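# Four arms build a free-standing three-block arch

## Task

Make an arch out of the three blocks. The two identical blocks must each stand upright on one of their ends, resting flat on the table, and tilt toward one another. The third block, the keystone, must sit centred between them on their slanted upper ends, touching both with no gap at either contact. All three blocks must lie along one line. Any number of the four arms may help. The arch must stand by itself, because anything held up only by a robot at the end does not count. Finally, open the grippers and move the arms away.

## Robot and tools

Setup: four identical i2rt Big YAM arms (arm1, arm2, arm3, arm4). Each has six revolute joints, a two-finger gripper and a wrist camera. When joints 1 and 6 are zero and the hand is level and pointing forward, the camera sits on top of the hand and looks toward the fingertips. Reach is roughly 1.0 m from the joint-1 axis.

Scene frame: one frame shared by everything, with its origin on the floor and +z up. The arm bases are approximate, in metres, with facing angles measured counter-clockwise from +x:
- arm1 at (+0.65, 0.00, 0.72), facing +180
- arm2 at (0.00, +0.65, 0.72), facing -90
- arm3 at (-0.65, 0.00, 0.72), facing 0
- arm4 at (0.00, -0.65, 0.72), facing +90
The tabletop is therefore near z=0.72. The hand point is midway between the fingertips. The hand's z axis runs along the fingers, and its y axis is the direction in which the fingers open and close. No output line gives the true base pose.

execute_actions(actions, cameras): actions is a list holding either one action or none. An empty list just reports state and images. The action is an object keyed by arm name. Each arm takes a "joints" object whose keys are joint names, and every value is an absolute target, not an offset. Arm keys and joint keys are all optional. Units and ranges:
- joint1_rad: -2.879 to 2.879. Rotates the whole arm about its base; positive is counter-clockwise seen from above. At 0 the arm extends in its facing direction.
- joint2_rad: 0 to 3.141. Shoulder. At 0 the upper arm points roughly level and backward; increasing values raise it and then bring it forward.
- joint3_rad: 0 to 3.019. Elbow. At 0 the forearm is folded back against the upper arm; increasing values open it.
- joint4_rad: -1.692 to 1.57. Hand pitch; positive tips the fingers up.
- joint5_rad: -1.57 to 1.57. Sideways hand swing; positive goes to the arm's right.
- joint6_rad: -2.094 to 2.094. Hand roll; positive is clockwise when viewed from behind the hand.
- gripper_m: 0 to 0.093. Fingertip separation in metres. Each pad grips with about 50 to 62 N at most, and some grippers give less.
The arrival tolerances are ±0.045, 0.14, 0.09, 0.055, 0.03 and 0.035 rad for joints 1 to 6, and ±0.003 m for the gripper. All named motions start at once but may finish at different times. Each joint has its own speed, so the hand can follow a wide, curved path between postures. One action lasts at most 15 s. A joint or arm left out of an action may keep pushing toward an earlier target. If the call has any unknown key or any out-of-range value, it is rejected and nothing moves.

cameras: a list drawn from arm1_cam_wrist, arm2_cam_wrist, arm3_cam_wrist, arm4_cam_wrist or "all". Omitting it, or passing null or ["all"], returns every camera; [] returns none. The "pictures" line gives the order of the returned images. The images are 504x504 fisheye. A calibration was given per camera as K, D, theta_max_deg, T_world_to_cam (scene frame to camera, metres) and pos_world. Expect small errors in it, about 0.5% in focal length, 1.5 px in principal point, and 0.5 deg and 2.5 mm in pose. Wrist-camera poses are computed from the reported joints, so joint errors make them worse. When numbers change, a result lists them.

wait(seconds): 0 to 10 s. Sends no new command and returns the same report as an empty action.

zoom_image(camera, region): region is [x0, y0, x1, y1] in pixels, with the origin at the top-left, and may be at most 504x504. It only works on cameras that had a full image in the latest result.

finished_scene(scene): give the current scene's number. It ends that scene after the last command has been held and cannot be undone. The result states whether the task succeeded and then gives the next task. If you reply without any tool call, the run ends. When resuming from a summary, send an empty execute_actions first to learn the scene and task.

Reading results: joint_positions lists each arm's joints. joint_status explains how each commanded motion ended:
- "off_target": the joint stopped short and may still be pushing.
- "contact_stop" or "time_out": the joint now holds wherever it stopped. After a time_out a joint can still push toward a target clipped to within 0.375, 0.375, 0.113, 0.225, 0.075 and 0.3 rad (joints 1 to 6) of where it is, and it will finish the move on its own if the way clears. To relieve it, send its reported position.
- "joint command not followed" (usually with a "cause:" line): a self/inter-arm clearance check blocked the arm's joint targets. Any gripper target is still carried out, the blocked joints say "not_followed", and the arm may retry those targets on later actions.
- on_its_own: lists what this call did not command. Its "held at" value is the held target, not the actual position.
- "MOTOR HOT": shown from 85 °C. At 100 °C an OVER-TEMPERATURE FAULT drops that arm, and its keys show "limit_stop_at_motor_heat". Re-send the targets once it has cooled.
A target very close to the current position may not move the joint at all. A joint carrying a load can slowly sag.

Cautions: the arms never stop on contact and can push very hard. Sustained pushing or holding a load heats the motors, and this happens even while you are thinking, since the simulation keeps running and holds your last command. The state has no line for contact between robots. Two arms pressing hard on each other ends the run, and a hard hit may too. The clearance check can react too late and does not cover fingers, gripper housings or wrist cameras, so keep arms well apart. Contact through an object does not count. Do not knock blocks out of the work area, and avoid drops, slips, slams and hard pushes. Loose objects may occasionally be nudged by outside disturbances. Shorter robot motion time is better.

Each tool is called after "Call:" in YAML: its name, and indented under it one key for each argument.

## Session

Call:
execute_actions:
  actions: []

Scene clock: 0.00 s.
Motor temperatures (°C, as the motors report them): arm1=[25 27 36 24 24 23] | arm2=[25 25 31 27 25 25] | arm3=[24 24 29 25 23 23] | arm4=[26 29 30 26 27 26]
arm1.joint_positions: joint1_rad=+0.632 joint2_rad=+0.251 joint3_rad=+1.645 joint4_rad=-1.372 joint5_rad=+0.178 joint6_rad=+0.600 gripper_m=+0.095
arm1.joint_status: not commanded
arm1.hand: x=+0.6572 y=+0.0362 z=+1.4200 quat_wxyz=(-0.374, -0.693, +0.036, +0.615) (m; scene frame)
arm2.joint_positions: joint1_rad=+0.544 joint2_rad=+0.478 joint3_rad=+1.567 joint4_rad=-1.539 joint5_rad=-0.018 joint6_rad=+0.175 gripper_m=+0.094
arm2.joint_status: not commanded
arm2.hand: x=+0.0534 y=+0.5500 z=+1.3653 quat_wxyz=(-0.485, -0.489, -0.691, +0.218) (m; scene frame)
arm3.joint_positions: joint1_rad=-0.438 joint2_rad=+0.345 joint3_rad=+1.453 joint4_rad=-1.160 joint5_rad=-0.273 joint6_rad=+0.498 gripper_m=+0.094
arm3.joint_status: not commanded
arm3.hand: x=-0.5372 y=+0.0031 z=+1.4412 quat_wxyz=(-0.675, -0.236, -0.688, -0.120) (m; scene frame)
arm4.joint_positions: joint1_rad=-0.032 joint2_rad=+0.463 joint3_rad=+1.422 joint4_rad=-1.251 joint5_rad=-0.184 joint6_rad=-0.707 gripper_m=+0.094
arm4.joint_status: not commanded
arm4.hand: x=-0.0167 y=-0.4848 z=+1.3672 quat_wxyz=(-0.513, +0.741, -0.304, -0.308) (m; scene frame)
pictures: arm1_cam_wrist, arm2_cam_wrist, arm3_cam_wrist, arm4_cam_wrist
camera_calibration (this result's frames):
arm1_cam_wrist: T_world_to_cam=[[-0.417392, 0.706347, -0.571715, 1.06331], [0.708101, -0.141502, -0.691787, 0.530229], [-0.569541, -0.693579, -0.441103, 1.15243], [0, 0, 0, 1]] pos_world=[0.724714, 0.123261, 1.48305]
arm2_cam_wrist: T_world_to_cam=[[-0.890172, -0.4229, -0.169556, 0.51024], [-0.305523, 0.830114, -0.46644, 0.204791], [0.338008, -0.363409, -0.86815, 1.49182], [0, 0, 0, 1]] pos_world=[0.0125233, 0.58792, 1.47716]
arm3_cam_wrist: T_world_to_cam=[[-0.165153, -0.860289, -0.482315, 0.61297], [-0.553121, 0.485677, -0.676887, 0.681207], [0.816567, 0.154988, -0.556054, 1.36809], [0, 0, 0, 1]] pos_world=[-0.63911, -0.0155529, 1.51748]
arm4_cam_wrist: T_world_to_cam=[[0.76639, 0.272271, 0.581821, -0.649395], [0.585494, -0.668697, -0.458303, 0.314028], [0.264279, 0.691891, -0.671895, 1.38415], [0, 0, 0, 1]] pos_world=[-0.0519739, -0.570881, 1.45176]
Images, in order (width x height): arm1_cam_wrist 504x504, arm2_cam_wrist 504x504, arm3_cam_wrist 504x504, arm4_cam_wrist 504x504.

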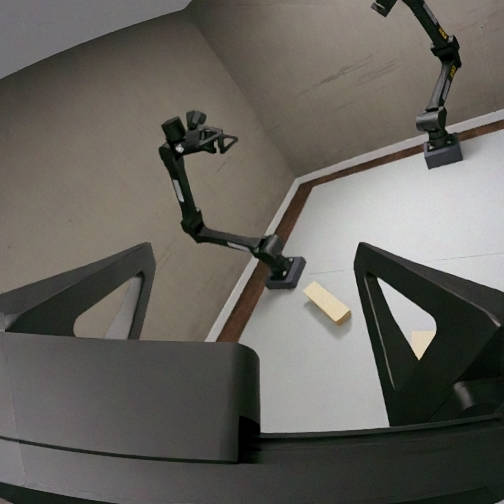

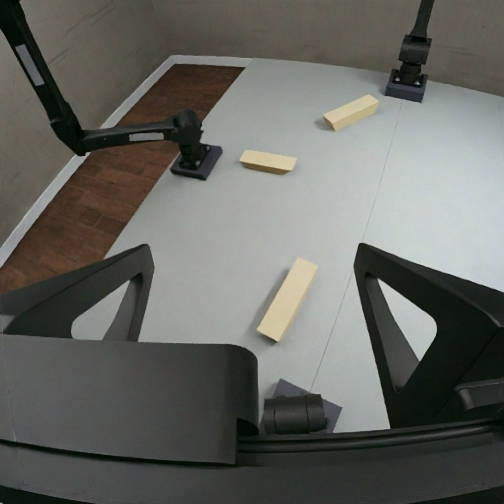

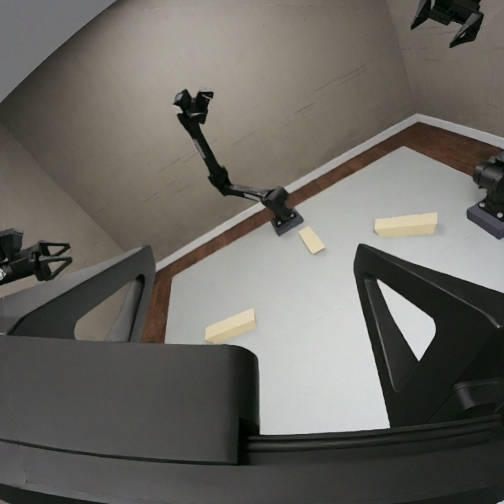

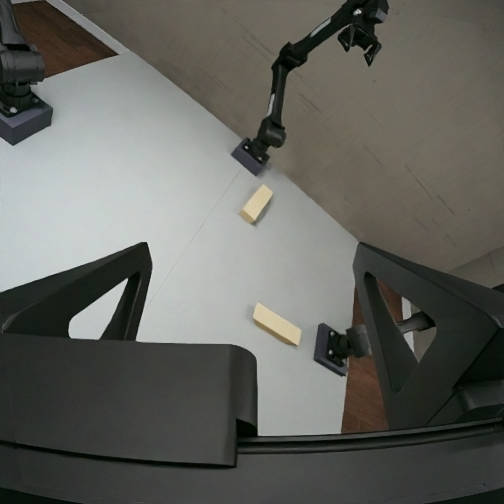

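Call:
zoom_image:
  camera: "arm2_cam_wrist"
  region: [220, 80, 400, 200]

Call:
zoom_image:
  camera: "arm2_cam_wrist"
  region: [240, 245, 340, 355]

Call:
zoom_image:
  camera: "arm3_cam_wrist"
  region: [190, 190, 450, 350]

Call:
zoom_image:
  camera: "arm4_cam_wrist"
  region: [220, 170, 350, 360]

Region (220, 80, 400, 200) of arm2_cam_wrist's 504x504 image, scaled by 2.800, with more detail than that image has.

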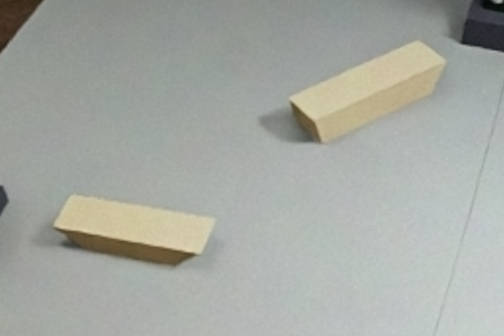

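Region (240, 245, 340, 355) of arm2_cam_wrist's 504x504 image, scaled by 4.582, with more detail than that image has; it fills the left 458 columns of this view, and the rest is white.

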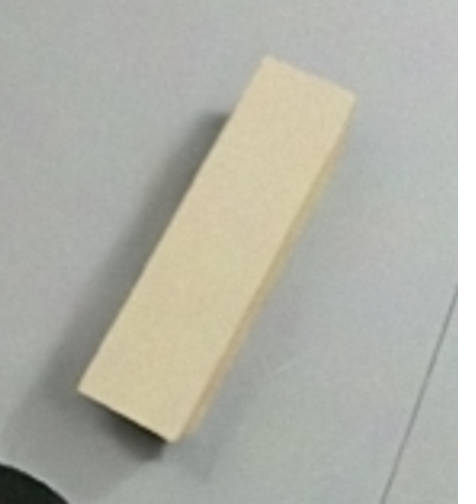

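Region (190, 190, 450, 350) of arm3_cam_wrist's 504x504 image, scaled by 1.938, with more detail than that image has; it fills the top 310 rows of this view, and the rest is white.

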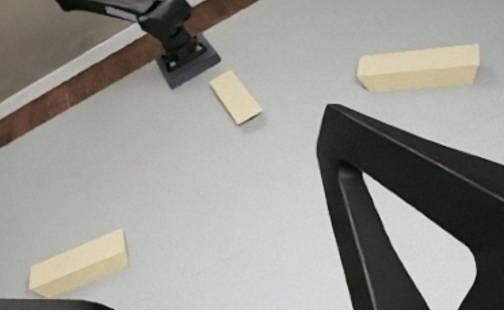

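Region (220, 170, 350, 360) of arm4_cam_wrist's 504x504 image, scaled by 2.653, with more detail than that image has; it fills the left 345 columns of this view, and the rest is white.

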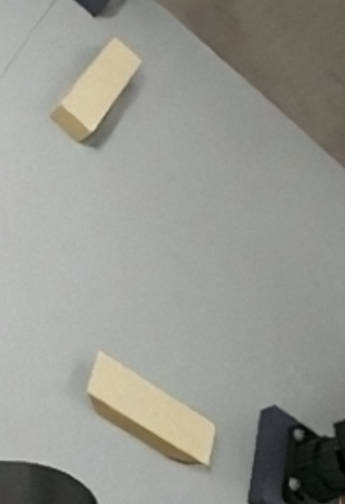

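Call:
execute_actions:
  actions:
    - {"arm1":{"joints":{"joint1_rad":0.13,"joint2_rad":1.106,"joint3_rad":0.705,"joint4_rad":-1.152,"joint5_rad":0,"joint6_rad":0.118}},"arm2":{"joints":{"joint1_rad":0.525,"joint2_rad":1.245,"joint3_rad":0.77,"joint4_rad":-1.052,"joint5_rad":0,"joint6_rad":0.607}},"arm3":{"joints":{"joint1_rad":0,"joint2_rad":1.366,"joint3_rad":0.07,"joint4_rad":1.27,"joint5_rad":0,"joint6_rad":0,"gripper_m":0}},"arm4":{"joints":{"joint1_rad":-0.587,"joint2_rad":1.315,"joint3_rad":0.86,"joint4_rad":-1.058,"joint5_rad":0,"joint6_rad":0.04}}}

Scene clock: 38.90 s.
Motor temperatures (°C, as the motors report them): arm1=[25 28 37 24 24 23] | arm2=[25 26 33 27 25 25] | arm3=[24 24 31 25 23 23] | arm4=[26 29 33 26 27 26]
arm1.joint_positions: joint1_rad=+0.134 joint2_rad=+1.121 joint3_rad=+0.698 joint4_rad=-1.151 joint5_rad=+0.001 joint6_rad=+0.130 gripper_m=+0.095
arm1.joint_status: all done
arm1.hand: x=+0.3915 y=-0.0451 z=+0.8509 quat_wxyz=(+0.000, -1.000, -0.022, +0.007) (m; scene frame)
arm2.joint_positions: joint1_rad=+0.535 joint2_rad=+1.261 joint3_rad=+0.759 joint4_rad=-1.064 joint5_rad=-0.003 joint6_rad=+0.596 gripper_m=+0.094
arm2.joint_status: all done
arm2.hand: x=+0.1466 y=+0.3822 z=+0.8510 quat_wxyz=(-0.004, -0.740, -0.673, -0.006) (m; scene frame)
arm3.joint_positions: joint1_rad=-0.005 joint2_rad=+1.365 joint3_rad=+0.069 joint4_rad=+1.251 joint5_rad=-0.002 joint6_rad=+0.012 gripper_m=+0.000
arm3.joint_status: all done
arm3.hand: x=-0.2902 y=+0.0023 z=+0.9237 quat_wxyz=(-0.688, +0.000, -0.726, -0.005) (m; scene frame)
arm4.joint_positions: joint1_rad=-0.585 joint2_rad=+1.307 joint3_rad=+0.837 joint4_rad=-1.066 joint5_rad=+0.000 joint6_rad=+0.029 gripper_m=+0.094
arm4.joint_status: all done
arm4.hand: x=+0.1914 y=-0.3729 z=+0.8571 quat_wxyz=(-0.010, +0.455, -0.891, -0.011) (m; scene frame)
pictures: arm1_cam_wrist, arm2_cam_wrist, arm3_cam_wrist, arm4_cam_wrist
camera_calibration (this result's frames):
arm1_cam_wrist: T_world_to_cam=[[-0.0320494, 0.999423, -0.0112911, 0.0699679], [0.82076, 0.0327635, 0.570332, -0.797031], [0.570373, 0.0090115, -0.821336, 0.602747], [0, 0, 0, 1]] pos_world=[0.312623, -0.0492457, 0.950421]
arm2_cam_wrist: T_world_to_cam=[[-0.995607, 0.0934087, -0.00649832, 0.114467], [0.0720653, 0.808727, 0.583753, -0.808253], [0.059783, 0.58072, -0.811905, 0.584945], [0, 0, 0, 1]] pos_world=[0.137241, 0.303275, 0.947484]
arm3_cam_wrist: T_world_to_cam=[[0.00516678, -0.999971, -0.00558994, 0.0128402], [-0.622916, 0.0011545, -0.782288, 0.546151], [0.782272, 0.00752397, -0.622892, 0.930922], [0, 0, 0, 1]] pos_world=[-0.388094, 0.00520503, 1.00718]
arm4_cam_wrist: T_world_to_cam=[[0.812769, -0.582546, 0.00686943, -0.377432], [-0.483325, -0.66766, 0.566239, -0.639982], [-0.325274, -0.463542, -0.824212, 0.721594], [0, 0, 0, 1]] pos_world=[0.232161, -0.312672, 0.959722]
Images, in order (width x height): arm1_cam_wrist 504x504, arm2_cam_wrist 504x504, arm3_cam_wrist 504x504, arm4_cam_wrist 504x504.

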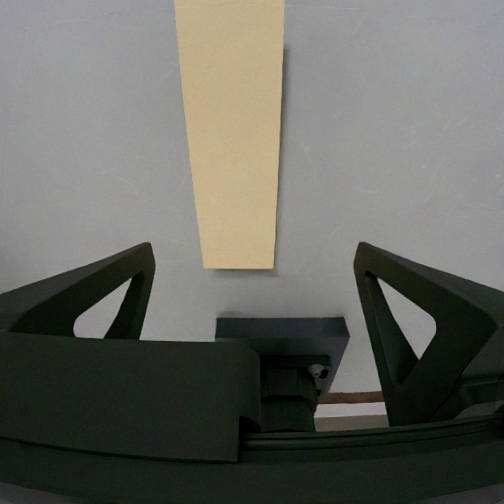

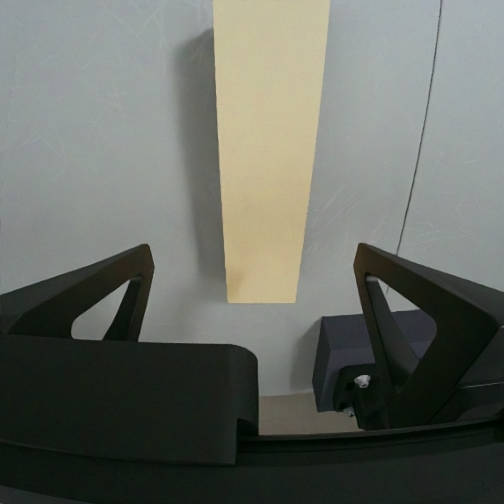

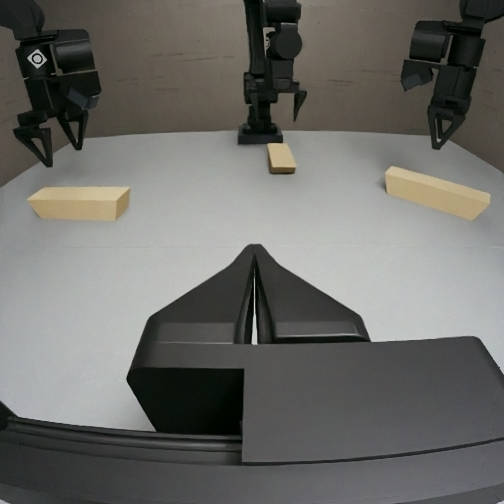

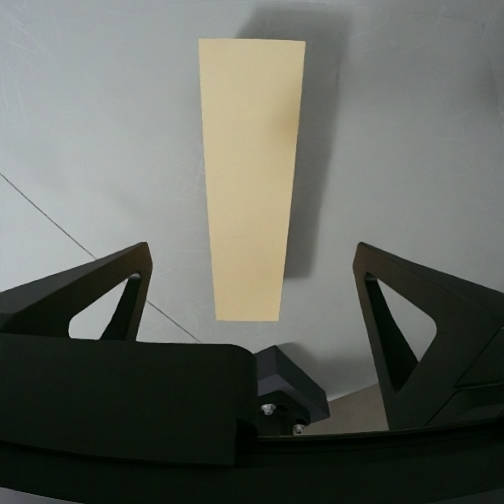

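Call:
execute_actions:
  actions:
    - {"arm1":{"joints":{"joint1_rad":0.17,"joint2_rad":1.335,"joint3_rad":0.667,"joint4_rad":-0.893,"joint6_rad":0.167}},"arm2":{"joints":{"joint1_rad":0.493,"joint2_rad":1.373,"joint3_rad":0.657,"joint4_rad":-0.82,"joint6_rad":0.553}},"arm4":{"joints":{"joint1_rad":-0.568,"joint2_rad":1.40,"joint3_rad":0.703,"joint4_rad":-0.826,"joint6_rad":0.048}}}

Scene clock: 63.73 s.
Motor temperatures (°C, as the motors report them): arm1=[25 27 40 24 24 23] | arm2=[25 26 34 27 25 25] | arm3=[24 24 30 26 23 23] | arm4=[26 29 35 26 27 26]
arm1.joint_positions: joint1_rad=+0.162 joint2_rad=+1.346 joint3_rad=+0.661 joint4_rad=-0.902 joint5_rad=+0.001 joint6_rad=+0.155 gripper_m=+0.095
arm1.joint_status: all done
arm1.hand: x=+0.3627 y=-0.0583 z=+0.7803 quat_wxyz=(+0.001, -1.000, -0.023, +0.000) (m; scene frame)
arm2.joint_positions: joint1_rad=+0.499 joint2_rad=+1.388 joint3_rad=+0.640 joint4_rad=-0.832 joint5_rad=-0.002 joint6_rad=+0.564 gripper_m=+0.094
arm2.joint_status: all done
arm2.hand: x=+0.1331 y=+0.3859 z=+0.7783 quat_wxyz=(+0.003, -0.742, -0.671, -0.007) (m; scene frame)
arm3.joint_positions: joint1_rad=-0.005 joint2_rad=+1.365 joint3_rad=+0.069 joint4_rad=+1.251 joint5_rad=-0.002 joint6_rad=+0.012 gripper_m=+0.000
arm3.joint_status: not commanded
arm3.hand: x=-0.2902 y=+0.0023 z=+0.9237 quat_wxyz=(-0.688, +0.000, -0.726, -0.005) (m; scene frame)
arm4.joint_positions: joint1_rad=-0.582 joint2_rad=+1.412 joint3_rad=+0.689 joint4_rad=-0.844 joint5_rad=+0.000 joint6_rad=+0.038 gripper_m=+0.094
arm4.joint_status: all done
arm4.hand: x=+0.1777 y=-0.3903 z=+0.7787 quat_wxyz=(+0.004, +0.452, -0.892, -0.003) (m; scene frame)
pictures: arm1_cam_wrist, arm2_cam_wrist, arm3_cam_wrist, arm4_cam_wrist
camera_calibration (this result's frames):
arm1_cam_wrist: T_world_to_cam=[[-0.0345624, 0.999362, -0.00898609, 0.0805276], [0.813161, 0.0333477, 0.581083, -0.738311], [0.581012, 0.0127765, -0.813795, 0.551687], [0, 0, 0, 1]] pos_world=[0.282612, -0.0629039, 0.878703]
arm2_cam_wrist: T_world_to_cam=[[-0.995162, 0.0982396, 0.00145993, 0.0920004], [0.0799532, 0.801106, 0.593158, -0.773217], [0.057102, 0.590405, -0.805085, 0.515822], [0, 0, 0, 1]] pos_world=[0.123922, 0.305848, 0.873786]
arm3_cam_wrist: T_world_to_cam=[[0.00516678, -0.999971, -0.00558994, 0.0128402], [-0.622916, 0.0011545, -0.782288, 0.546151], [0.782272, 0.00752397, -0.622892, 0.930922], [0, 0, 0, 1]] pos_world=[-0.388094, 0.00520503, 1.00718]
arm4_cam_wrist: T_world_to_cam=[[0.809717, -0.58677, 0.00763533, -0.377583], [-0.476663, -0.650074, 0.591773, -0.628019], [-0.342271, -0.482808, -0.806068, 0.625766], [0, 0, 0, 1]] pos_world=[0.220563, -0.327688, 0.878938]
Images, in order (width x height): arm1_cam_wrist 504x504, arm2_cam_wrist 504x504, arm3_cam_wrist 504x504, arm4_cam_wrist 504x504.

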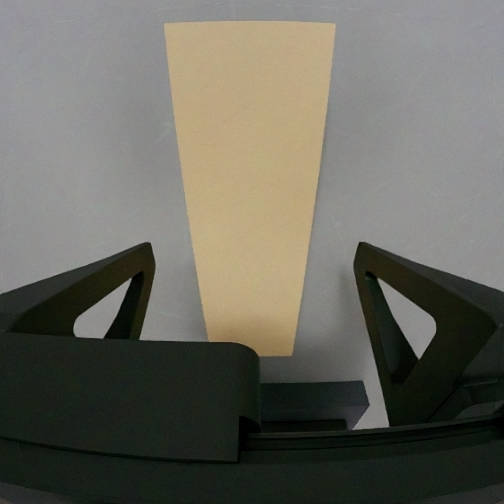

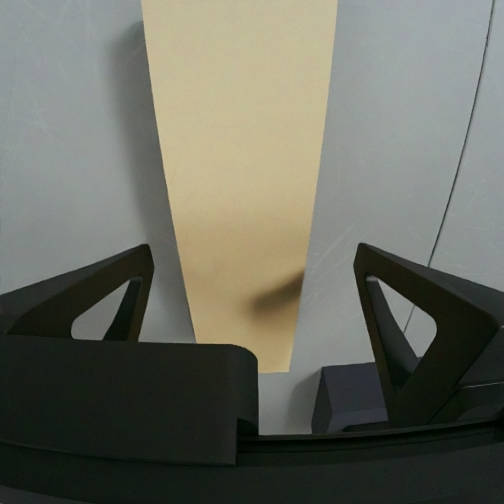

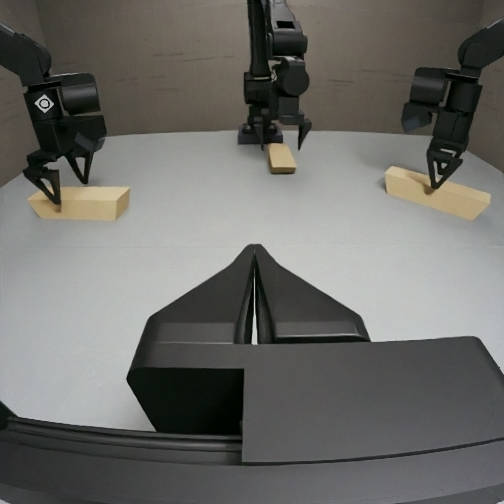

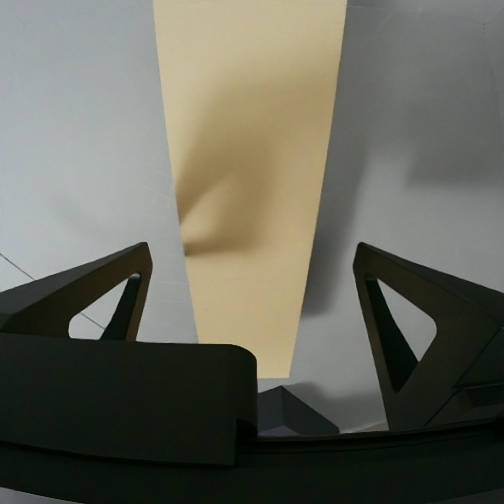

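Call:
execute_actions:
  actions:
    - {"arm1":{"joints":{"joint2_rad":1.425,"joint3_rad":0.585,"joint4_rad":-0.721}},"arm2":{"joints":{"joint2_rad":1.497,"joint3_rad":0.616,"joint4_rad":-0.656}},"arm4":{"joints":{"joint2_rad":1.509,"joint3_rad":0.655,"joint4_rad":-0.667}}}

Scene clock: 77.80 s.
Motor temperatures (°C, as the motors report them): arm1=[25 27 39 24 24 23] | arm2=[25 26 33 27 25 25] | arm3=[24 24 30 26 23 23] | arm4=[26 29 34 26 27 26]
arm1.joint_positions: joint1_rad=+0.162 joint2_rad=+1.428 joint3_rad=+0.575 joint4_rad=-0.734 joint5_rad=-0.001 joint6_rad=+0.155 gripper_m=+0.095
arm1.joint_status: all done
arm1.hand: x=+0.3753 y=-0.0562 z=+0.7339 quat_wxyz=(+0.001, -1.000, -0.023, -0.001) (m; scene frame)
arm2.joint_positions: joint1_rad=+0.499 joint2_rad=+1.507 joint3_rad=+0.611 joint4_rad=-0.669 joint5_rad=-0.002 joint6_rad=+0.564 gripper_m=+0.094
arm2.joint_status: all done
arm2.hand: x=+0.1369 y=+0.3790 z=+0.7371 quat_wxyz=(-0.004, -0.742, -0.671, -0.005) (m; scene frame)
arm3.joint_positions: joint1_rad=-0.005 joint2_rad=+1.365 joint3_rad=+0.069 joint4_rad=+1.251 joint5_rad=-0.002 joint6_rad=+0.012 gripper_m=+0.000
arm3.joint_status: not commanded
arm3.hand: x=-0.2902 y=+0.0023 z=+0.9237 quat_wxyz=(-0.688, +0.000, -0.726, -0.005) (m; scene frame)
arm4.joint_positions: joint1_rad=-0.582 joint2_rad=+1.518 joint3_rad=+0.653 joint4_rad=-0.685 joint5_rad=+0.000 joint6_rad=+0.038 gripper_m=+0.094
arm4.joint_status: all done
arm4.hand: x=+0.1805 y=-0.3854 z=+0.7376 quat_wxyz=(-0.003, +0.452, -0.892, -0.007) (m; scene frame)
pictures: arm1_cam_wrist, arm2_cam_wrist, arm3_cam_wrist, arm4_cam_wrist
camera_calibration (this result's frames):
arm1_cam_wrist: T_world_to_cam=[[-0.0353063, 0.99932, -0.0106659, 0.0799765], [0.812262, 0.0349119, 0.582247, -0.722082], [0.582223, 0.0118934, -0.812942, 0.505534], [0, 0, 0, 1]] pos_world=[0.295009, -0.0607254, 0.832253]
arm2_cam_wrist: T_world_to_cam=[[-0.995131, 0.0983489, -0.00647447, 0.102407], [0.0761526, 0.808919, 0.582968, -0.738532], [0.0625716, 0.579636, -0.812469, 0.495298], [0, 0, 0, 1]] pos_world=[0.127158, 0.300248, 0.833618]
arm3_cam_wrist: T_world_to_cam=[[0.00516678, -0.999971, -0.00558994, 0.0128402], [-0.622916, 0.0011545, -0.782288, 0.546151], [0.782272, 0.00752397, -0.622892, 0.930922], [0, 0, 0, 1]] pos_world=[-0.388094, 0.00520503, 1.00718]
arm4_cam_wrist: T_world_to_cam=[[0.809566, -0.586986, 0.0071159, -0.376387], [-0.482013, -0.657771, 0.578792, -0.591603], [-0.335062, -0.472, -0.815444, 0.605749], [0, 0, 0, 1]] pos_world=[0.222514, -0.32416, 0.839048]
Images, in order (width x height): arm1_cam_wrist 504x504, arm2_cam_wrist 504x504, arm3_cam_wrist 504x504, arm4_cam_wrist 504x504.

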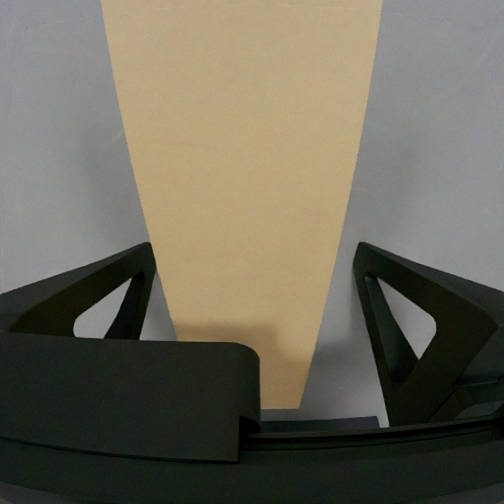

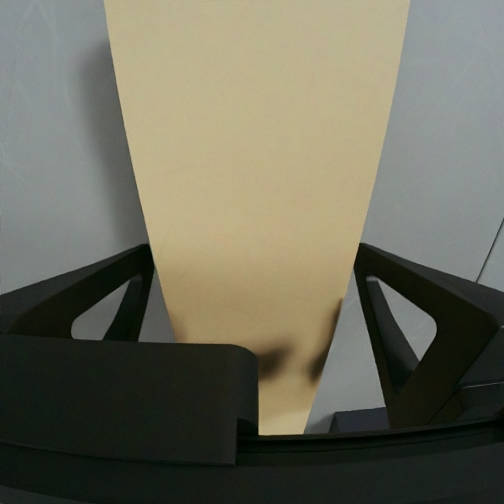

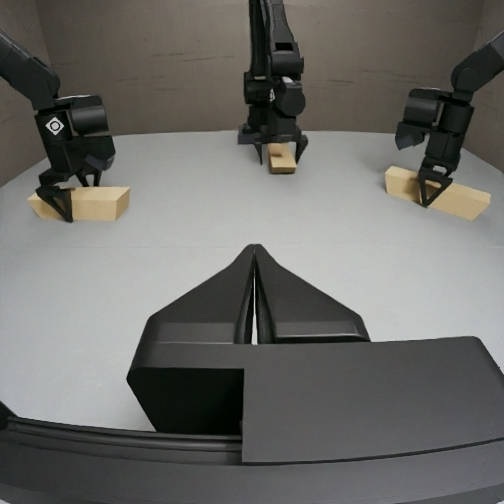

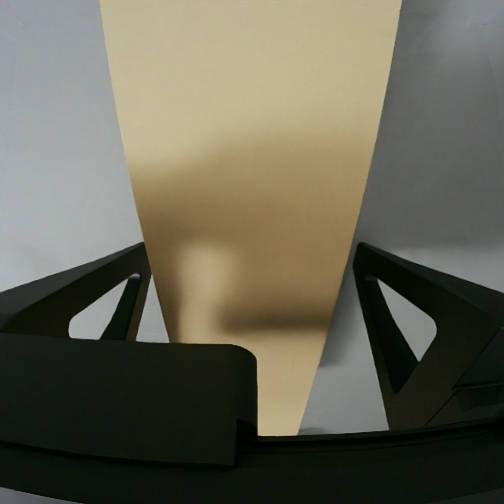

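Call:
execute_actions:
  actions:
    - {"arm1":{"joints":{"gripper_m":0.045}},"arm2":{"joints":{"gripper_m":0.045}},"arm4":{"joints":{"gripper_m":0.045}}}
  cameras: []

Call:
execute_actions:
  actions:
    - {"arm1":{"joints":{"joint2_rad":1.31,"joint3_rad":0.655,"joint4_rad":-0.91}},"arm2":{"joints":{"joint2_rad":1.375,"joint3_rad":0.68,"joint4_rad":-0.84}},"arm4":{"joints":{"joint2_rad":1.40,"joint3_rad":0.725,"joint4_rad":-0.855}}}
  cameras: ["arm3_cam_wrist"]

Call:
execute_actions:
  actions:
    - {"arm1":{"joints":{"joint1_rad":-0.05,"joint2_rad":0.99,"joint3_rad":0.96,"joint4_rad":-1.53}},"arm2":{"joints":{"joint1_rad":0.028,"joint2_rad":1.23,"joint3_rad":0.76,"joint4_rad":0.835,"joint5_rad":-0.025,"joint6_rad":-0.03}},"arm4":{"joints":{"joint1_rad":0.023,"joint2_rad":1.25,"joint3_rad":0.78,"joint4_rad":0.79,"joint6_rad":-0.012}}}
  cameras: ["arm3_cam_wrist"]

Scene clock: 100.43 s.
Motor temperatures (°C, as the motors report them): arm1=[25 27 39 24 24 23] | arm2=[25 26 32 27 25 25] | arm3=[24 24 29 26 23 23] | arm4=[26 29 33 26 27 26]
arm1.joint_positions: joint1_rad=+0.163 joint2_rad=+1.428 joint3_rad=+0.575 joint4_rad=-0.730 joint5_rad=-0.001 joint6_rad=+0.156 gripper_m=+0.059
arm1.joint_status: gripper_m off_target (ended at +0.059, target +0.045)
arm1.hand: x=+0.3742 y=-0.0566 z=+0.7339 quat_wxyz=(+0.000, -1.000, -0.023, +0.002) (m; scene frame)
arm2.joint_positions: joint1_rad=+0.499 joint2_rad=+1.507 joint3_rad=+0.611 joint4_rad=-0.668 joint5_rad=-0.002 joint6_rad=+0.564 gripper_m=+0.059
arm2.joint_status: gripper_m off_target (ended at +0.059, target +0.045)
arm2.hand: x=+0.1370 y=+0.3787 z=+0.7371 quat_wxyz=(-0.005, -0.741, -0.671, -0.005) (m; scene frame)
arm3.joint_positions: joint1_rad=-0.005 joint2_rad=+1.365 joint3_rad=+0.069 joint4_rad=+1.251 joint5_rad=-0.002 joint6_rad=+0.012 gripper_m=+0.000
arm3.joint_status: not commanded
arm3.hand: x=-0.2902 y=+0.0023 z=+0.9237 quat_wxyz=(-0.688, +0.000, -0.726, -0.005) (m; scene frame)
arm4.joint_positions: joint1_rad=-0.581 joint2_rad=+1.518 joint3_rad=+0.653 joint4_rad=-0.685 joint5_rad=-0.001 joint6_rad=+0.039 gripper_m=+0.058
arm4.joint_status: gripper_m off_target (ended at +0.058, target +0.045)
arm4.hand: x=+0.1804 y=-0.3851 z=+0.7376 quat_wxyz=(-0.004, +0.452, -0.892, -0.008) (m; scene frame)
pictures: none
No camera images: the call's "cameras" was empty. Leave "cameras" out to get every camera's image.

Scene clock: 101.33 s.
Motor temperatures (°C, as the motors report them): arm1=[25 27 39 24 24 23] | arm2=[25 26 33 27 25 25] | arm3=[24 24 29 26 23 23] | arm4=[26 29 33 26 27 26]
arm1.joint_positions: joint1_rad=+0.163 joint2_rad=+1.314 joint3_rad=+0.618 joint4_rad=-0.903 joint5_rad=-0.001 joint6_rad=+0.156 gripper_m=+0.059
arm1.joint_status: all done
arm1.hand: x=+0.3804 y=-0.0554 z=+0.7758 quat_wxyz=(+0.001, -1.000, -0.023, -0.006) (m; scene frame)
arm2.joint_positions: joint1_rad=+0.499 joint2_rad=+1.388 joint3_rad=+0.623 joint4_rad=-0.829 joint5_rad=-0.002 joint6_rad=+0.564 gripper_m=+0.059
arm2.joint_status: all done
arm2.hand: x=+0.1295 y=+0.3929 z=+0.7736 quat_wxyz=(+0.010, -0.741, -0.671, -0.009) (m; scene frame)
arm3.joint_positions: joint1_rad=-0.005 joint2_rad=+1.365 joint3_rad=+0.069 joint4_rad=+1.251 joint5_rad=-0.002 joint6_rad=+0.012 gripper_m=+0.000
arm3.joint_status: not commanded
arm3.hand: x=-0.2902 y=+0.0023 z=+0.9237 quat_wxyz=(-0.688, +0.000, -0.726, -0.005) (m; scene frame)
arm4.joint_positions: joint1_rad=-0.581 joint2_rad=+1.410 joint3_rad=+0.678 joint4_rad=-0.839 joint5_rad=-0.001 joint6_rad=+0.039 gripper_m=+0.058
arm4.joint_status: all done
arm4.hand: x=+0.1754 y=-0.3932 z=+0.7762 quat_wxyz=(+0.005, +0.452, -0.892, -0.003) (m; scene frame)
pictures: arm3_cam_wrist
camera_calibration (this result's frames):
arm3_cam_wrist: T_world_to_cam=[[0.00516678, -0.999971, -0.00558994, 0.0128402], [-0.622916, 0.0011545, -0.782288, 0.546151], [0.782272, 0.00752397, -0.622892, 0.930922], [0, 0, 0, 1]] pos_world=[-0.388094, 0.00520503, 1.00718]
Images, in order (width x height): arm3_cam_wrist 504x504.

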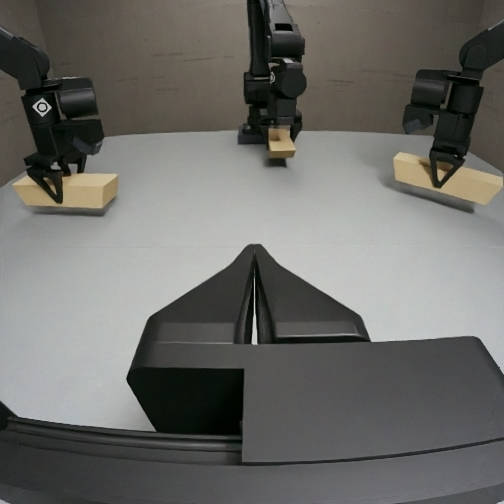

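Scene clock: 103.20 s.
Motor temperatures (°C, as the motors report them): arm1=[25 27 40 24 24 23] | arm2=[25 26 33 27 25 25] | arm3=[24 24 29 26 23 23] | arm4=[26 29 33 26 27 26]
arm1.joint_positions: joint1_rad=-0.052 joint2_rad=+0.992 joint3_rad=+0.935 joint4_rad=-1.523 joint5_rad=+0.000 joint6_rad=+0.156 gripper_m=+0.059
arm1.joint_status: all done
arm1.hand: x=+0.4046 y=+0.0039 z=+0.9691 quat_wxyz=(-0.001, -0.996, +0.084, +0.003) (m; scene frame)
arm2.joint_positions: joint1_rad=+0.024 joint2_rad=+1.252 joint3_rad=+0.701 joint4_rad=+0.788 joint5_rad=-0.023 joint6_rad=-0.018 gripper_m=+0.059
arm2.joint_status: all done
arm2.hand: x=-0.0055 y=+0.1179 z=+1.1352 quat_wxyz=(-0.553, -0.433, -0.444, +0.556) (m; scene frame)
arm3.joint_positions: joint1_rad=-0.005 joint2_rad=+1.365 joint3_rad=+0.069 joint4_rad=+1.251 joint5_rad=-0.002 joint6_rad=+0.012 gripper_m=+0.000
arm3.joint_status: not commanded
arm3.hand: x=-0.2902 y=+0.0023 z=+0.9237 quat_wxyz=(-0.688, +0.000, -0.726, -0.005) (m; scene frame)
arm4.joint_positions: joint1_rad=+0.025 joint2_rad=+1.270 joint3_rad=+0.725 joint4_rad=+0.738 joint5_rad=-0.001 joint6_rad=-0.003 gripper_m=+0.058
arm4.joint_status: all done
arm4.hand: x=-0.0026 y=-0.1092 z=+1.1259 quat_wxyz=(-0.541, +0.450, -0.449, -0.551) (m; scene frame)
pictures: arm3_cam_wrist
camera_calibration (this result's frames):
arm3_cam_wrist: T_world_to_cam=[[0.00516678, -0.999971, -0.00558994, 0.0128402], [-0.622916, 0.0011545, -0.782288, 0.546151], [0.782272, 0.00752397, -0.622892, 0.930922], [0, 0, 0, 1]] pos_world=[-0.388094, 0.00520503, 1.00718]
Images, in order (width x height): arm3_cam_wrist 504x504.

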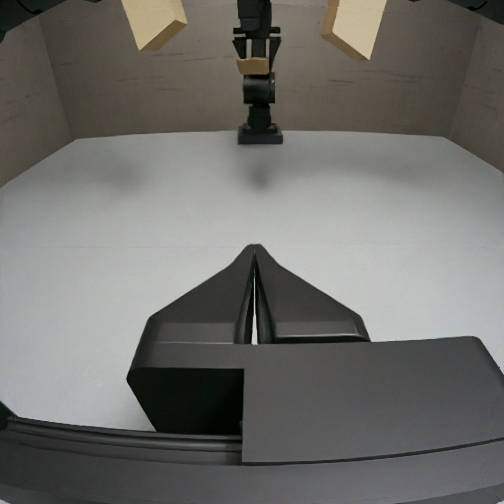

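Call:
execute_actions:
  actions:
    - {"arm1":{"joints":{"joint2_rad":1.45,"joint3_rad":2.23,"joint4_rad":-1.63,"joint6_rad":1.565}},"arm2":{"joints":{"joint2_rad":1.70,"joint3_rad":0.665,"joint1_rad":0.038}},"arm4":{"joints":{"joint2_rad":1.672,"joint3_rad":0.66,"joint4_rad":0.82}}}
  cameras: []

Call:
execute_actions:
  actions:
    - {"arm1":{"joints":{"joint2_rad":2.07}}}
  cameras: ["arm3_cam_wrist"]

Call:
zoom_image:
  camera: "arm3_cam_wrist"
  region: [130, 60, 380, 270]

Call:
zoom_image:
  camera: "arm3_cam_wrist"
  region: [125, 215, 205, 275]

Call:
zoom_image:
  camera: "arm3_cam_wrist"
  region: [310, 215, 390, 275]

Scene clock: 119.23 s.
Motor temperatures (°C, as the motors report them): arm1=[25 26 43 24 24 23] | arm2=[25 26 36 27 25 25] | arm3=[24 24 29 26 23 23] | arm4=[26 29 37 27 27 26]
arm1.joint_positions: joint1_rad=-0.052 joint2_rad=+1.457 joint3_rad=+2.194 joint4_rad=-1.630 joint5_rad=+0.000 joint6_rad=+1.553 gripper_m=+0.059
arm1.joint_status: all done
arm1.hand: x=+0.1778 y=+0.0073 z=+1.3349 quat_wxyz=(-0.237, -0.667, +0.664, +0.243) (m; scene frame)
arm2.joint_positions: joint1_rad=+0.027 joint2_rad=+1.747 joint3_rad=+0.628 joint4_rad=+0.806 joint5_rad=-0.023 joint6_rad=-0.018 gripper_m=+0.059
arm2.joint_status: all done
arm2.hand: x=-0.0014 y=+0.0957 z=+0.8379 quat_wxyz=(-0.418, -0.567, -0.579, +0.411) (m; scene frame)
arm3.joint_positions: joint1_rad=-0.005 joint2_rad=+1.365 joint3_rad=+0.069 joint4_rad=+1.251 joint5_rad=-0.002 joint6_rad=+0.012 gripper_m=+0.000
arm3.joint_status: not commanded
arm3.hand: x=-0.2902 y=+0.0023 z=+0.9237 quat_wxyz=(-0.688, +0.000, -0.726, -0.005) (m; scene frame)
arm4.joint_positions: joint1_rad=+0.025 joint2_rad=+1.713 joint3_rad=+0.630 joint4_rad=+0.788 joint5_rad=-0.001 joint6_rad=-0.003 gripper_m=+0.058
arm4.joint_status: all done
arm4.hand: x=-0.0059 y=-0.0948 z=+0.8508 quat_wxyz=(-0.416, +0.570, -0.566, -0.427) (m; scene frame)
pictures: none
No camera images: the call's "cameras" was empty. Leave "cameras" out to get every camera's image.

Scene clock: 120.83 s.
Motor temperatures (°C, as the motors report them): arm1=[25 27 43 24 24 23] | arm2=[25 26 36 27 25 25] | arm3=[24 24 29 26 23 23] | arm4=[26 29 37 27 27 26]
arm1.joint_positions: joint1_rad=-0.051 joint2_rad=+2.107 joint3_rad=+2.192 joint4_rad=-1.629 joint5_rad=-0.003 joint6_rad=+1.555 gripper_m=+0.059
arm1.joint_status: all done
arm1.hand: x=-0.0057 y=+0.0079 z=+0.9661 quat_wxyz=(-0.016, -0.708, +0.706, +0.014) (m; scene frame)
arm2.joint_positions: joint1_rad=+0.028 joint2_rad=+1.746 joint3_rad=+0.616 joint4_rad=+0.793 joint5_rad=-0.023 joint6_rad=-0.018 gripper_m=+0.059
arm2.joint_status: not commanded
arm2.hand: x=-0.0006 y=+0.1019 z=+0.8307 quat_wxyz=(-0.412, -0.571, -0.584, +0.404) (m; scene frame)
arm3.joint_positions: joint1_rad=-0.005 joint2_rad=+1.365 joint3_rad=+0.069 joint4_rad=+1.251 joint5_rad=-0.002 joint6_rad=+0.012 gripper_m=+0.000
arm3.joint_status: not commanded
arm3.hand: x=-0.2902 y=+0.0023 z=+0.9237 quat_wxyz=(-0.688, +0.000, -0.726, -0.005) (m; scene frame)
arm4.joint_positions: joint1_rad=+0.025 joint2_rad=+1.713 joint3_rad=+0.620 joint4_rad=+0.787 joint5_rad=-0.001 joint6_rad=-0.010 gripper_m=+0.058
arm4.joint_status: not commanded
arm4.hand: x=-0.0059 y=-0.0989 z=+0.8464 quat_wxyz=(-0.414, +0.575, -0.566, -0.422) (m; scene frame)
pictures: arm3_cam_wrist
camera_calibration (this result's frames):
arm3_cam_wrist: T_world_to_cam=[[0.00516678, -0.999971, -0.00558994, 0.0128402], [-0.622916, 0.0011545, -0.782288, 0.546151], [0.782272, 0.00752397, -0.622892, 0.930922], [0, 0, 0, 1]] pos_world=[-0.388094, 0.00520503, 1.00718]
Images, in order (width x height): arm3_cam_wrist 504x504.

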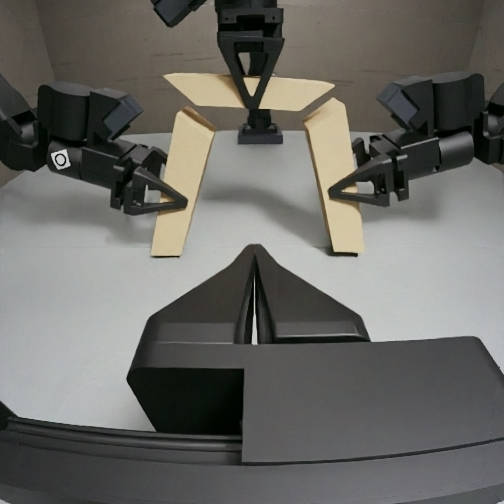

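Region (130, 60, 380, 270) of arm3_cam_wrist's 504x504 image, scaled by 2.016, with more detail than that image has; it fills the top 423 rows of this view, and the rest is white.

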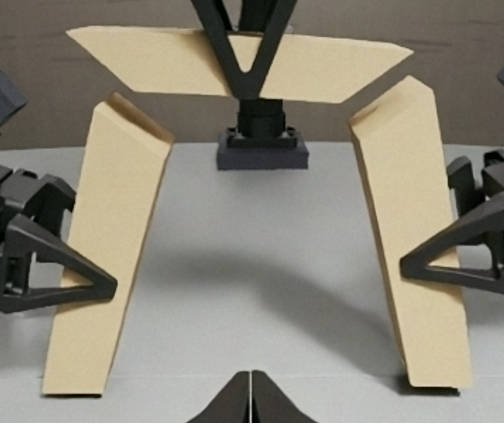

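Region (125, 215, 205, 275) of arm3_cam_wrist's 504x504 image, scaled by 6.300, with more detail than that image has; it fills the top 378 rows of this view, and the rest is white.

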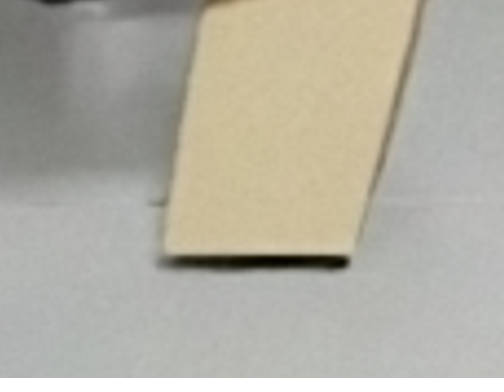

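Region (310, 215, 390, 275) of arm3_cam_wrist's 504x504 image, scaled by 6.300, with more detail than that image has; it fills the top 378 rows of this view, and the rest is white.

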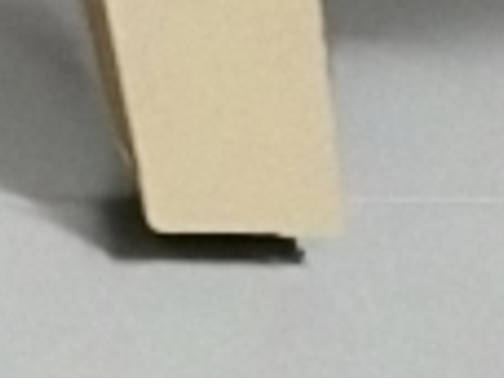

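Call:
execute_actions:
  actions:
    - {"arm1":{"joints":{"joint1_rad":-0.037,"joint5_rad":-0.062}},"arm2":{"joints":{"joint3_rad":0.643}},"arm4":{"joints":{"joint2_rad":1.714,"joint6_rad":0.008}}}
  cameras: ["arm3_cam_wrist"]

Call:
zoom_image:
  camera: "arm3_cam_wrist"
  region: [130, 60, 380, 270]

Call:
zoom_image:
  camera: "arm3_cam_wrist"
  region: [125, 215, 205, 275]

Call:
zoom_image:
  camera: "arm3_cam_wrist"
  region: [310, 215, 390, 275]

Scene clock: 139.03 s.
Motor temperatures (°C, as the motors report them): arm1=[25 31 45 24 24 23] | arm2=[25 27 35 27 25 25] | arm3=[24 24 29 26 23 23] | arm4=[26 30 35 27 27 26]
arm1.joint_positions: joint1_rad=-0.046 joint2_rad=+2.107 joint3_rad=+2.192 joint4_rad=-1.629 joint5_rad=-0.058 joint6_rad=+1.555 gripper_m=+0.059
arm1.joint_status: all done
arm1.hand: x=-0.0057 y=-0.0045 z=+0.9664 quat_wxyz=(-0.036, -0.710, +0.703, -0.006) (m; scene frame)
arm2.joint_positions: joint1_rad=+0.028 joint2_rad=+1.746 joint3_rad=+0.616 joint4_rad=+0.793 joint5_rad=-0.023 joint6_rad=-0.018 gripper_m=+0.059
arm2.joint_status: all done
arm2.hand: x=-0.0006 y=+0.1019 z=+0.8307 quat_wxyz=(-0.412, -0.571, -0.584, +0.404) (m; scene frame)
arm3.joint_positions: joint1_rad=-0.005 joint2_rad=+1.365 joint3_rad=+0.069 joint4_rad=+1.251 joint5_rad=-0.002 joint6_rad=+0.012 gripper_m=+0.000
arm3.joint_status: not commanded
arm3.hand: x=-0.2902 y=+0.0023 z=+0.9237 quat_wxyz=(-0.688, +0.000, -0.726, -0.005) (m; scene frame)
arm4.joint_positions: joint1_rad=+0.025 joint2_rad=+1.732 joint3_rad=+0.620 joint4_rad=+0.787 joint5_rad=-0.001 joint6_rad=-0.003 gripper_m=+0.058
arm4.joint_status: all done
arm4.hand: x=-0.0060 y=-0.0999 z=+0.8364 quat_wxyz=(-0.407, +0.577, -0.572, -0.418) (m; scene frame)
pictures: arm3_cam_wrist
camera_calibration (this result's frames):
arm3_cam_wrist: T_world_to_cam=[[0.00516678, -0.999971, -0.00558994, 0.0128402], [-0.622916, 0.0011545, -0.782288, 0.546151], [0.782272, 0.00752397, -0.622892, 0.930922], [0, 0, 0, 1]] pos_world=[-0.388094, 0.00520503, 1.00718]
Images, in order (width x height): arm3_cam_wrist 504x504.

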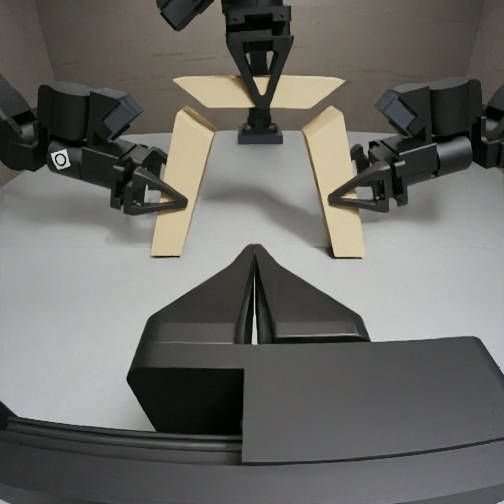

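Region (130, 60, 380, 270) of arm3_cam_wrist's 504x504 image, scaled by 2.016, with more detail than that image has; it fills the top 423 rows of this view, and the rest is white.

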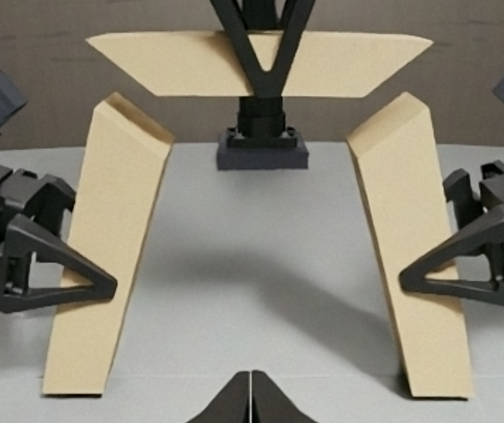

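Region (125, 215, 205, 275) of arm3_cam_wrist's 504x504 image, scaled by 6.300, with more detail than that image has; it fills the top 378 rows of this view, and the rest is white.

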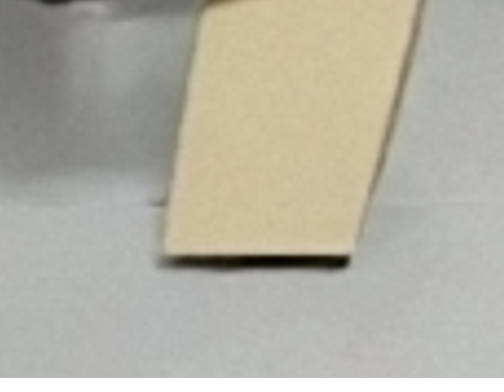

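Region (310, 215, 390, 275) of arm3_cam_wrist's 504x504 image, scaled by 6.300, with more detail than that image has; it fills the top 378 rows of this view, and the rest is white.

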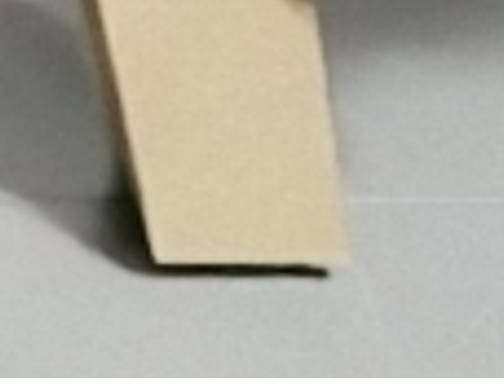

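Call:
execute_actions:
  actions:
    - {"arm1":{"joints":{"joint2_rad":2.105,"joint3_rad":2.15,"joint4_rad":-1.565}},"arm2":{"joints":{"joint1_rad":0.013,"joint4_rad":0.808}},"arm4":{"joints":{"joint4_rad":0.80}}}
  cameras: ["arm3_cam_wrist"]

Call:
zoom_image:
  camera: "arm3_cam_wrist"
  region: [130, 60, 380, 270]

Call:
zoom_image:
  camera: "arm3_cam_wrist"
  region: [125, 215, 205, 275]

Call:
zoom_image:
  camera: "arm3_cam_wrist"
  region: [310, 215, 390, 275]

Scene clock: 152.97 s.
Motor temperatures (°C, as the motors report them): arm1=[25 32 46 24 24 23] | arm2=[25 27 34 27 25 25] | arm3=[24 24 29 26 23 23] | arm4=[26 30 35 27 27 26]
arm1.joint_positions: joint1_rad=-0.046 joint2_rad=+2.123 joint3_rad=+2.133 joint4_rad=-1.574 joint5_rad=-0.058 joint6_rad=+1.555 gripper_m=+0.059
arm1.joint_status: all done
arm1.hand: x=-0.0070 y=-0.0046 z=+0.9340 quat_wxyz=(-0.029, -0.710, +0.704, -0.013) (m; scene frame)
arm2.joint_positions: joint1_rad=+0.023 joint2_rad=+1.746 joint3_rad=+0.616 joint4_rad=+0.793 joint5_rad=-0.023 joint6_rad=-0.018 gripper_m=+0.059
arm2.joint_status: all done
arm2.hand: x=-0.0038 y=+0.1019 z=+0.8307 quat_wxyz=(-0.411, -0.573, -0.582, +0.405) (m; scene frame)
arm3.joint_positions: joint1_rad=-0.005 joint2_rad=+1.365 joint3_rad=+0.069 joint4_rad=+1.251 joint5_rad=-0.002 joint6_rad=+0.012 gripper_m=+0.000
arm3.joint_status: not commanded
arm3.hand: x=-0.2902 y=+0.0023 z=+0.9237 quat_wxyz=(-0.688, +0.000, -0.726, -0.005) (m; scene frame)
arm4.joint_positions: joint1_rad=+0.025 joint2_rad=+1.732 joint3_rad=+0.620 joint4_rad=+0.787 joint5_rad=-0.001 joint6_rad=-0.003 gripper_m=+0.058
arm4.joint_status: all done
arm4.hand: x=-0.0060 y=-0.0999 z=+0.8364 quat_wxyz=(-0.407, +0.577, -0.572, -0.418) (m; scene frame)
pictures: arm3_cam_wrist
camera_calibration (this result's frames):
arm3_cam_wrist: T_world_to_cam=[[0.00516678, -0.999971, -0.00558994, 0.0128402], [-0.622916, 0.0011545, -0.782288, 0.546151], [0.782272, 0.00752397, -0.622892, 0.930922], [0, 0, 0, 1]] pos_world=[-0.388094, 0.00520503, 1.00718]
Images, in order (width x height): arm3_cam_wrist 504x504.

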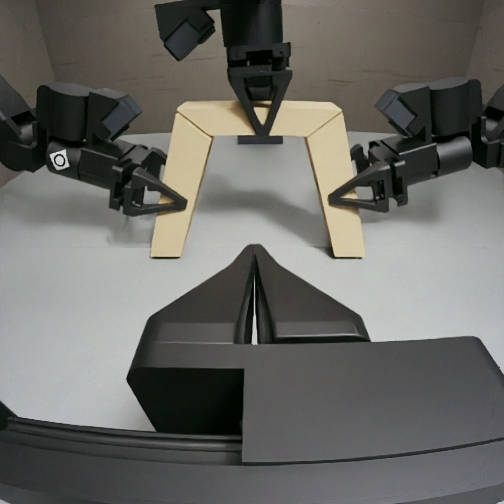

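Region (130, 60, 380, 270) of arm3_cam_wrist's 504x504 image, scaled by 2.016, with more detail than that image has; it fills the top 423 rows of this view, and the rest is white.

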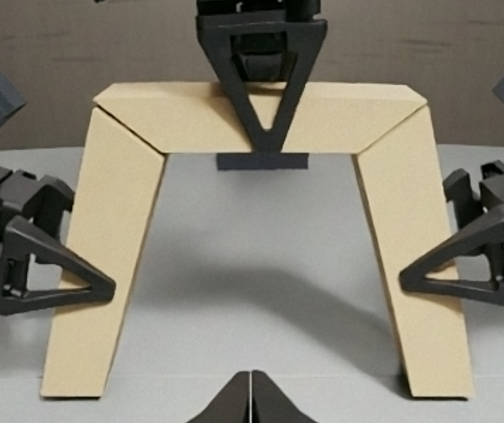

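Region (125, 215, 205, 275) of arm3_cam_wrist's 504x504 image, scaled by 6.300, with more detail than that image has; it fills the top 378 rows of this view, and the rest is white.

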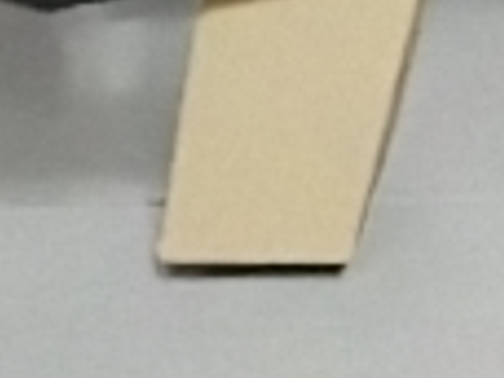

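Region (310, 215, 390, 275) of arm3_cam_wrist's 504x504 image, scaled by 6.300, with more detail than that image has; it fills the top 378 rows of this view, and the rest is white.

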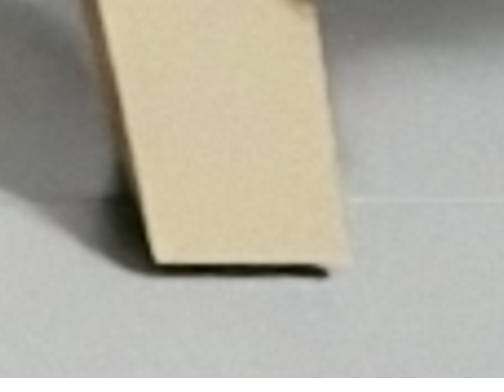

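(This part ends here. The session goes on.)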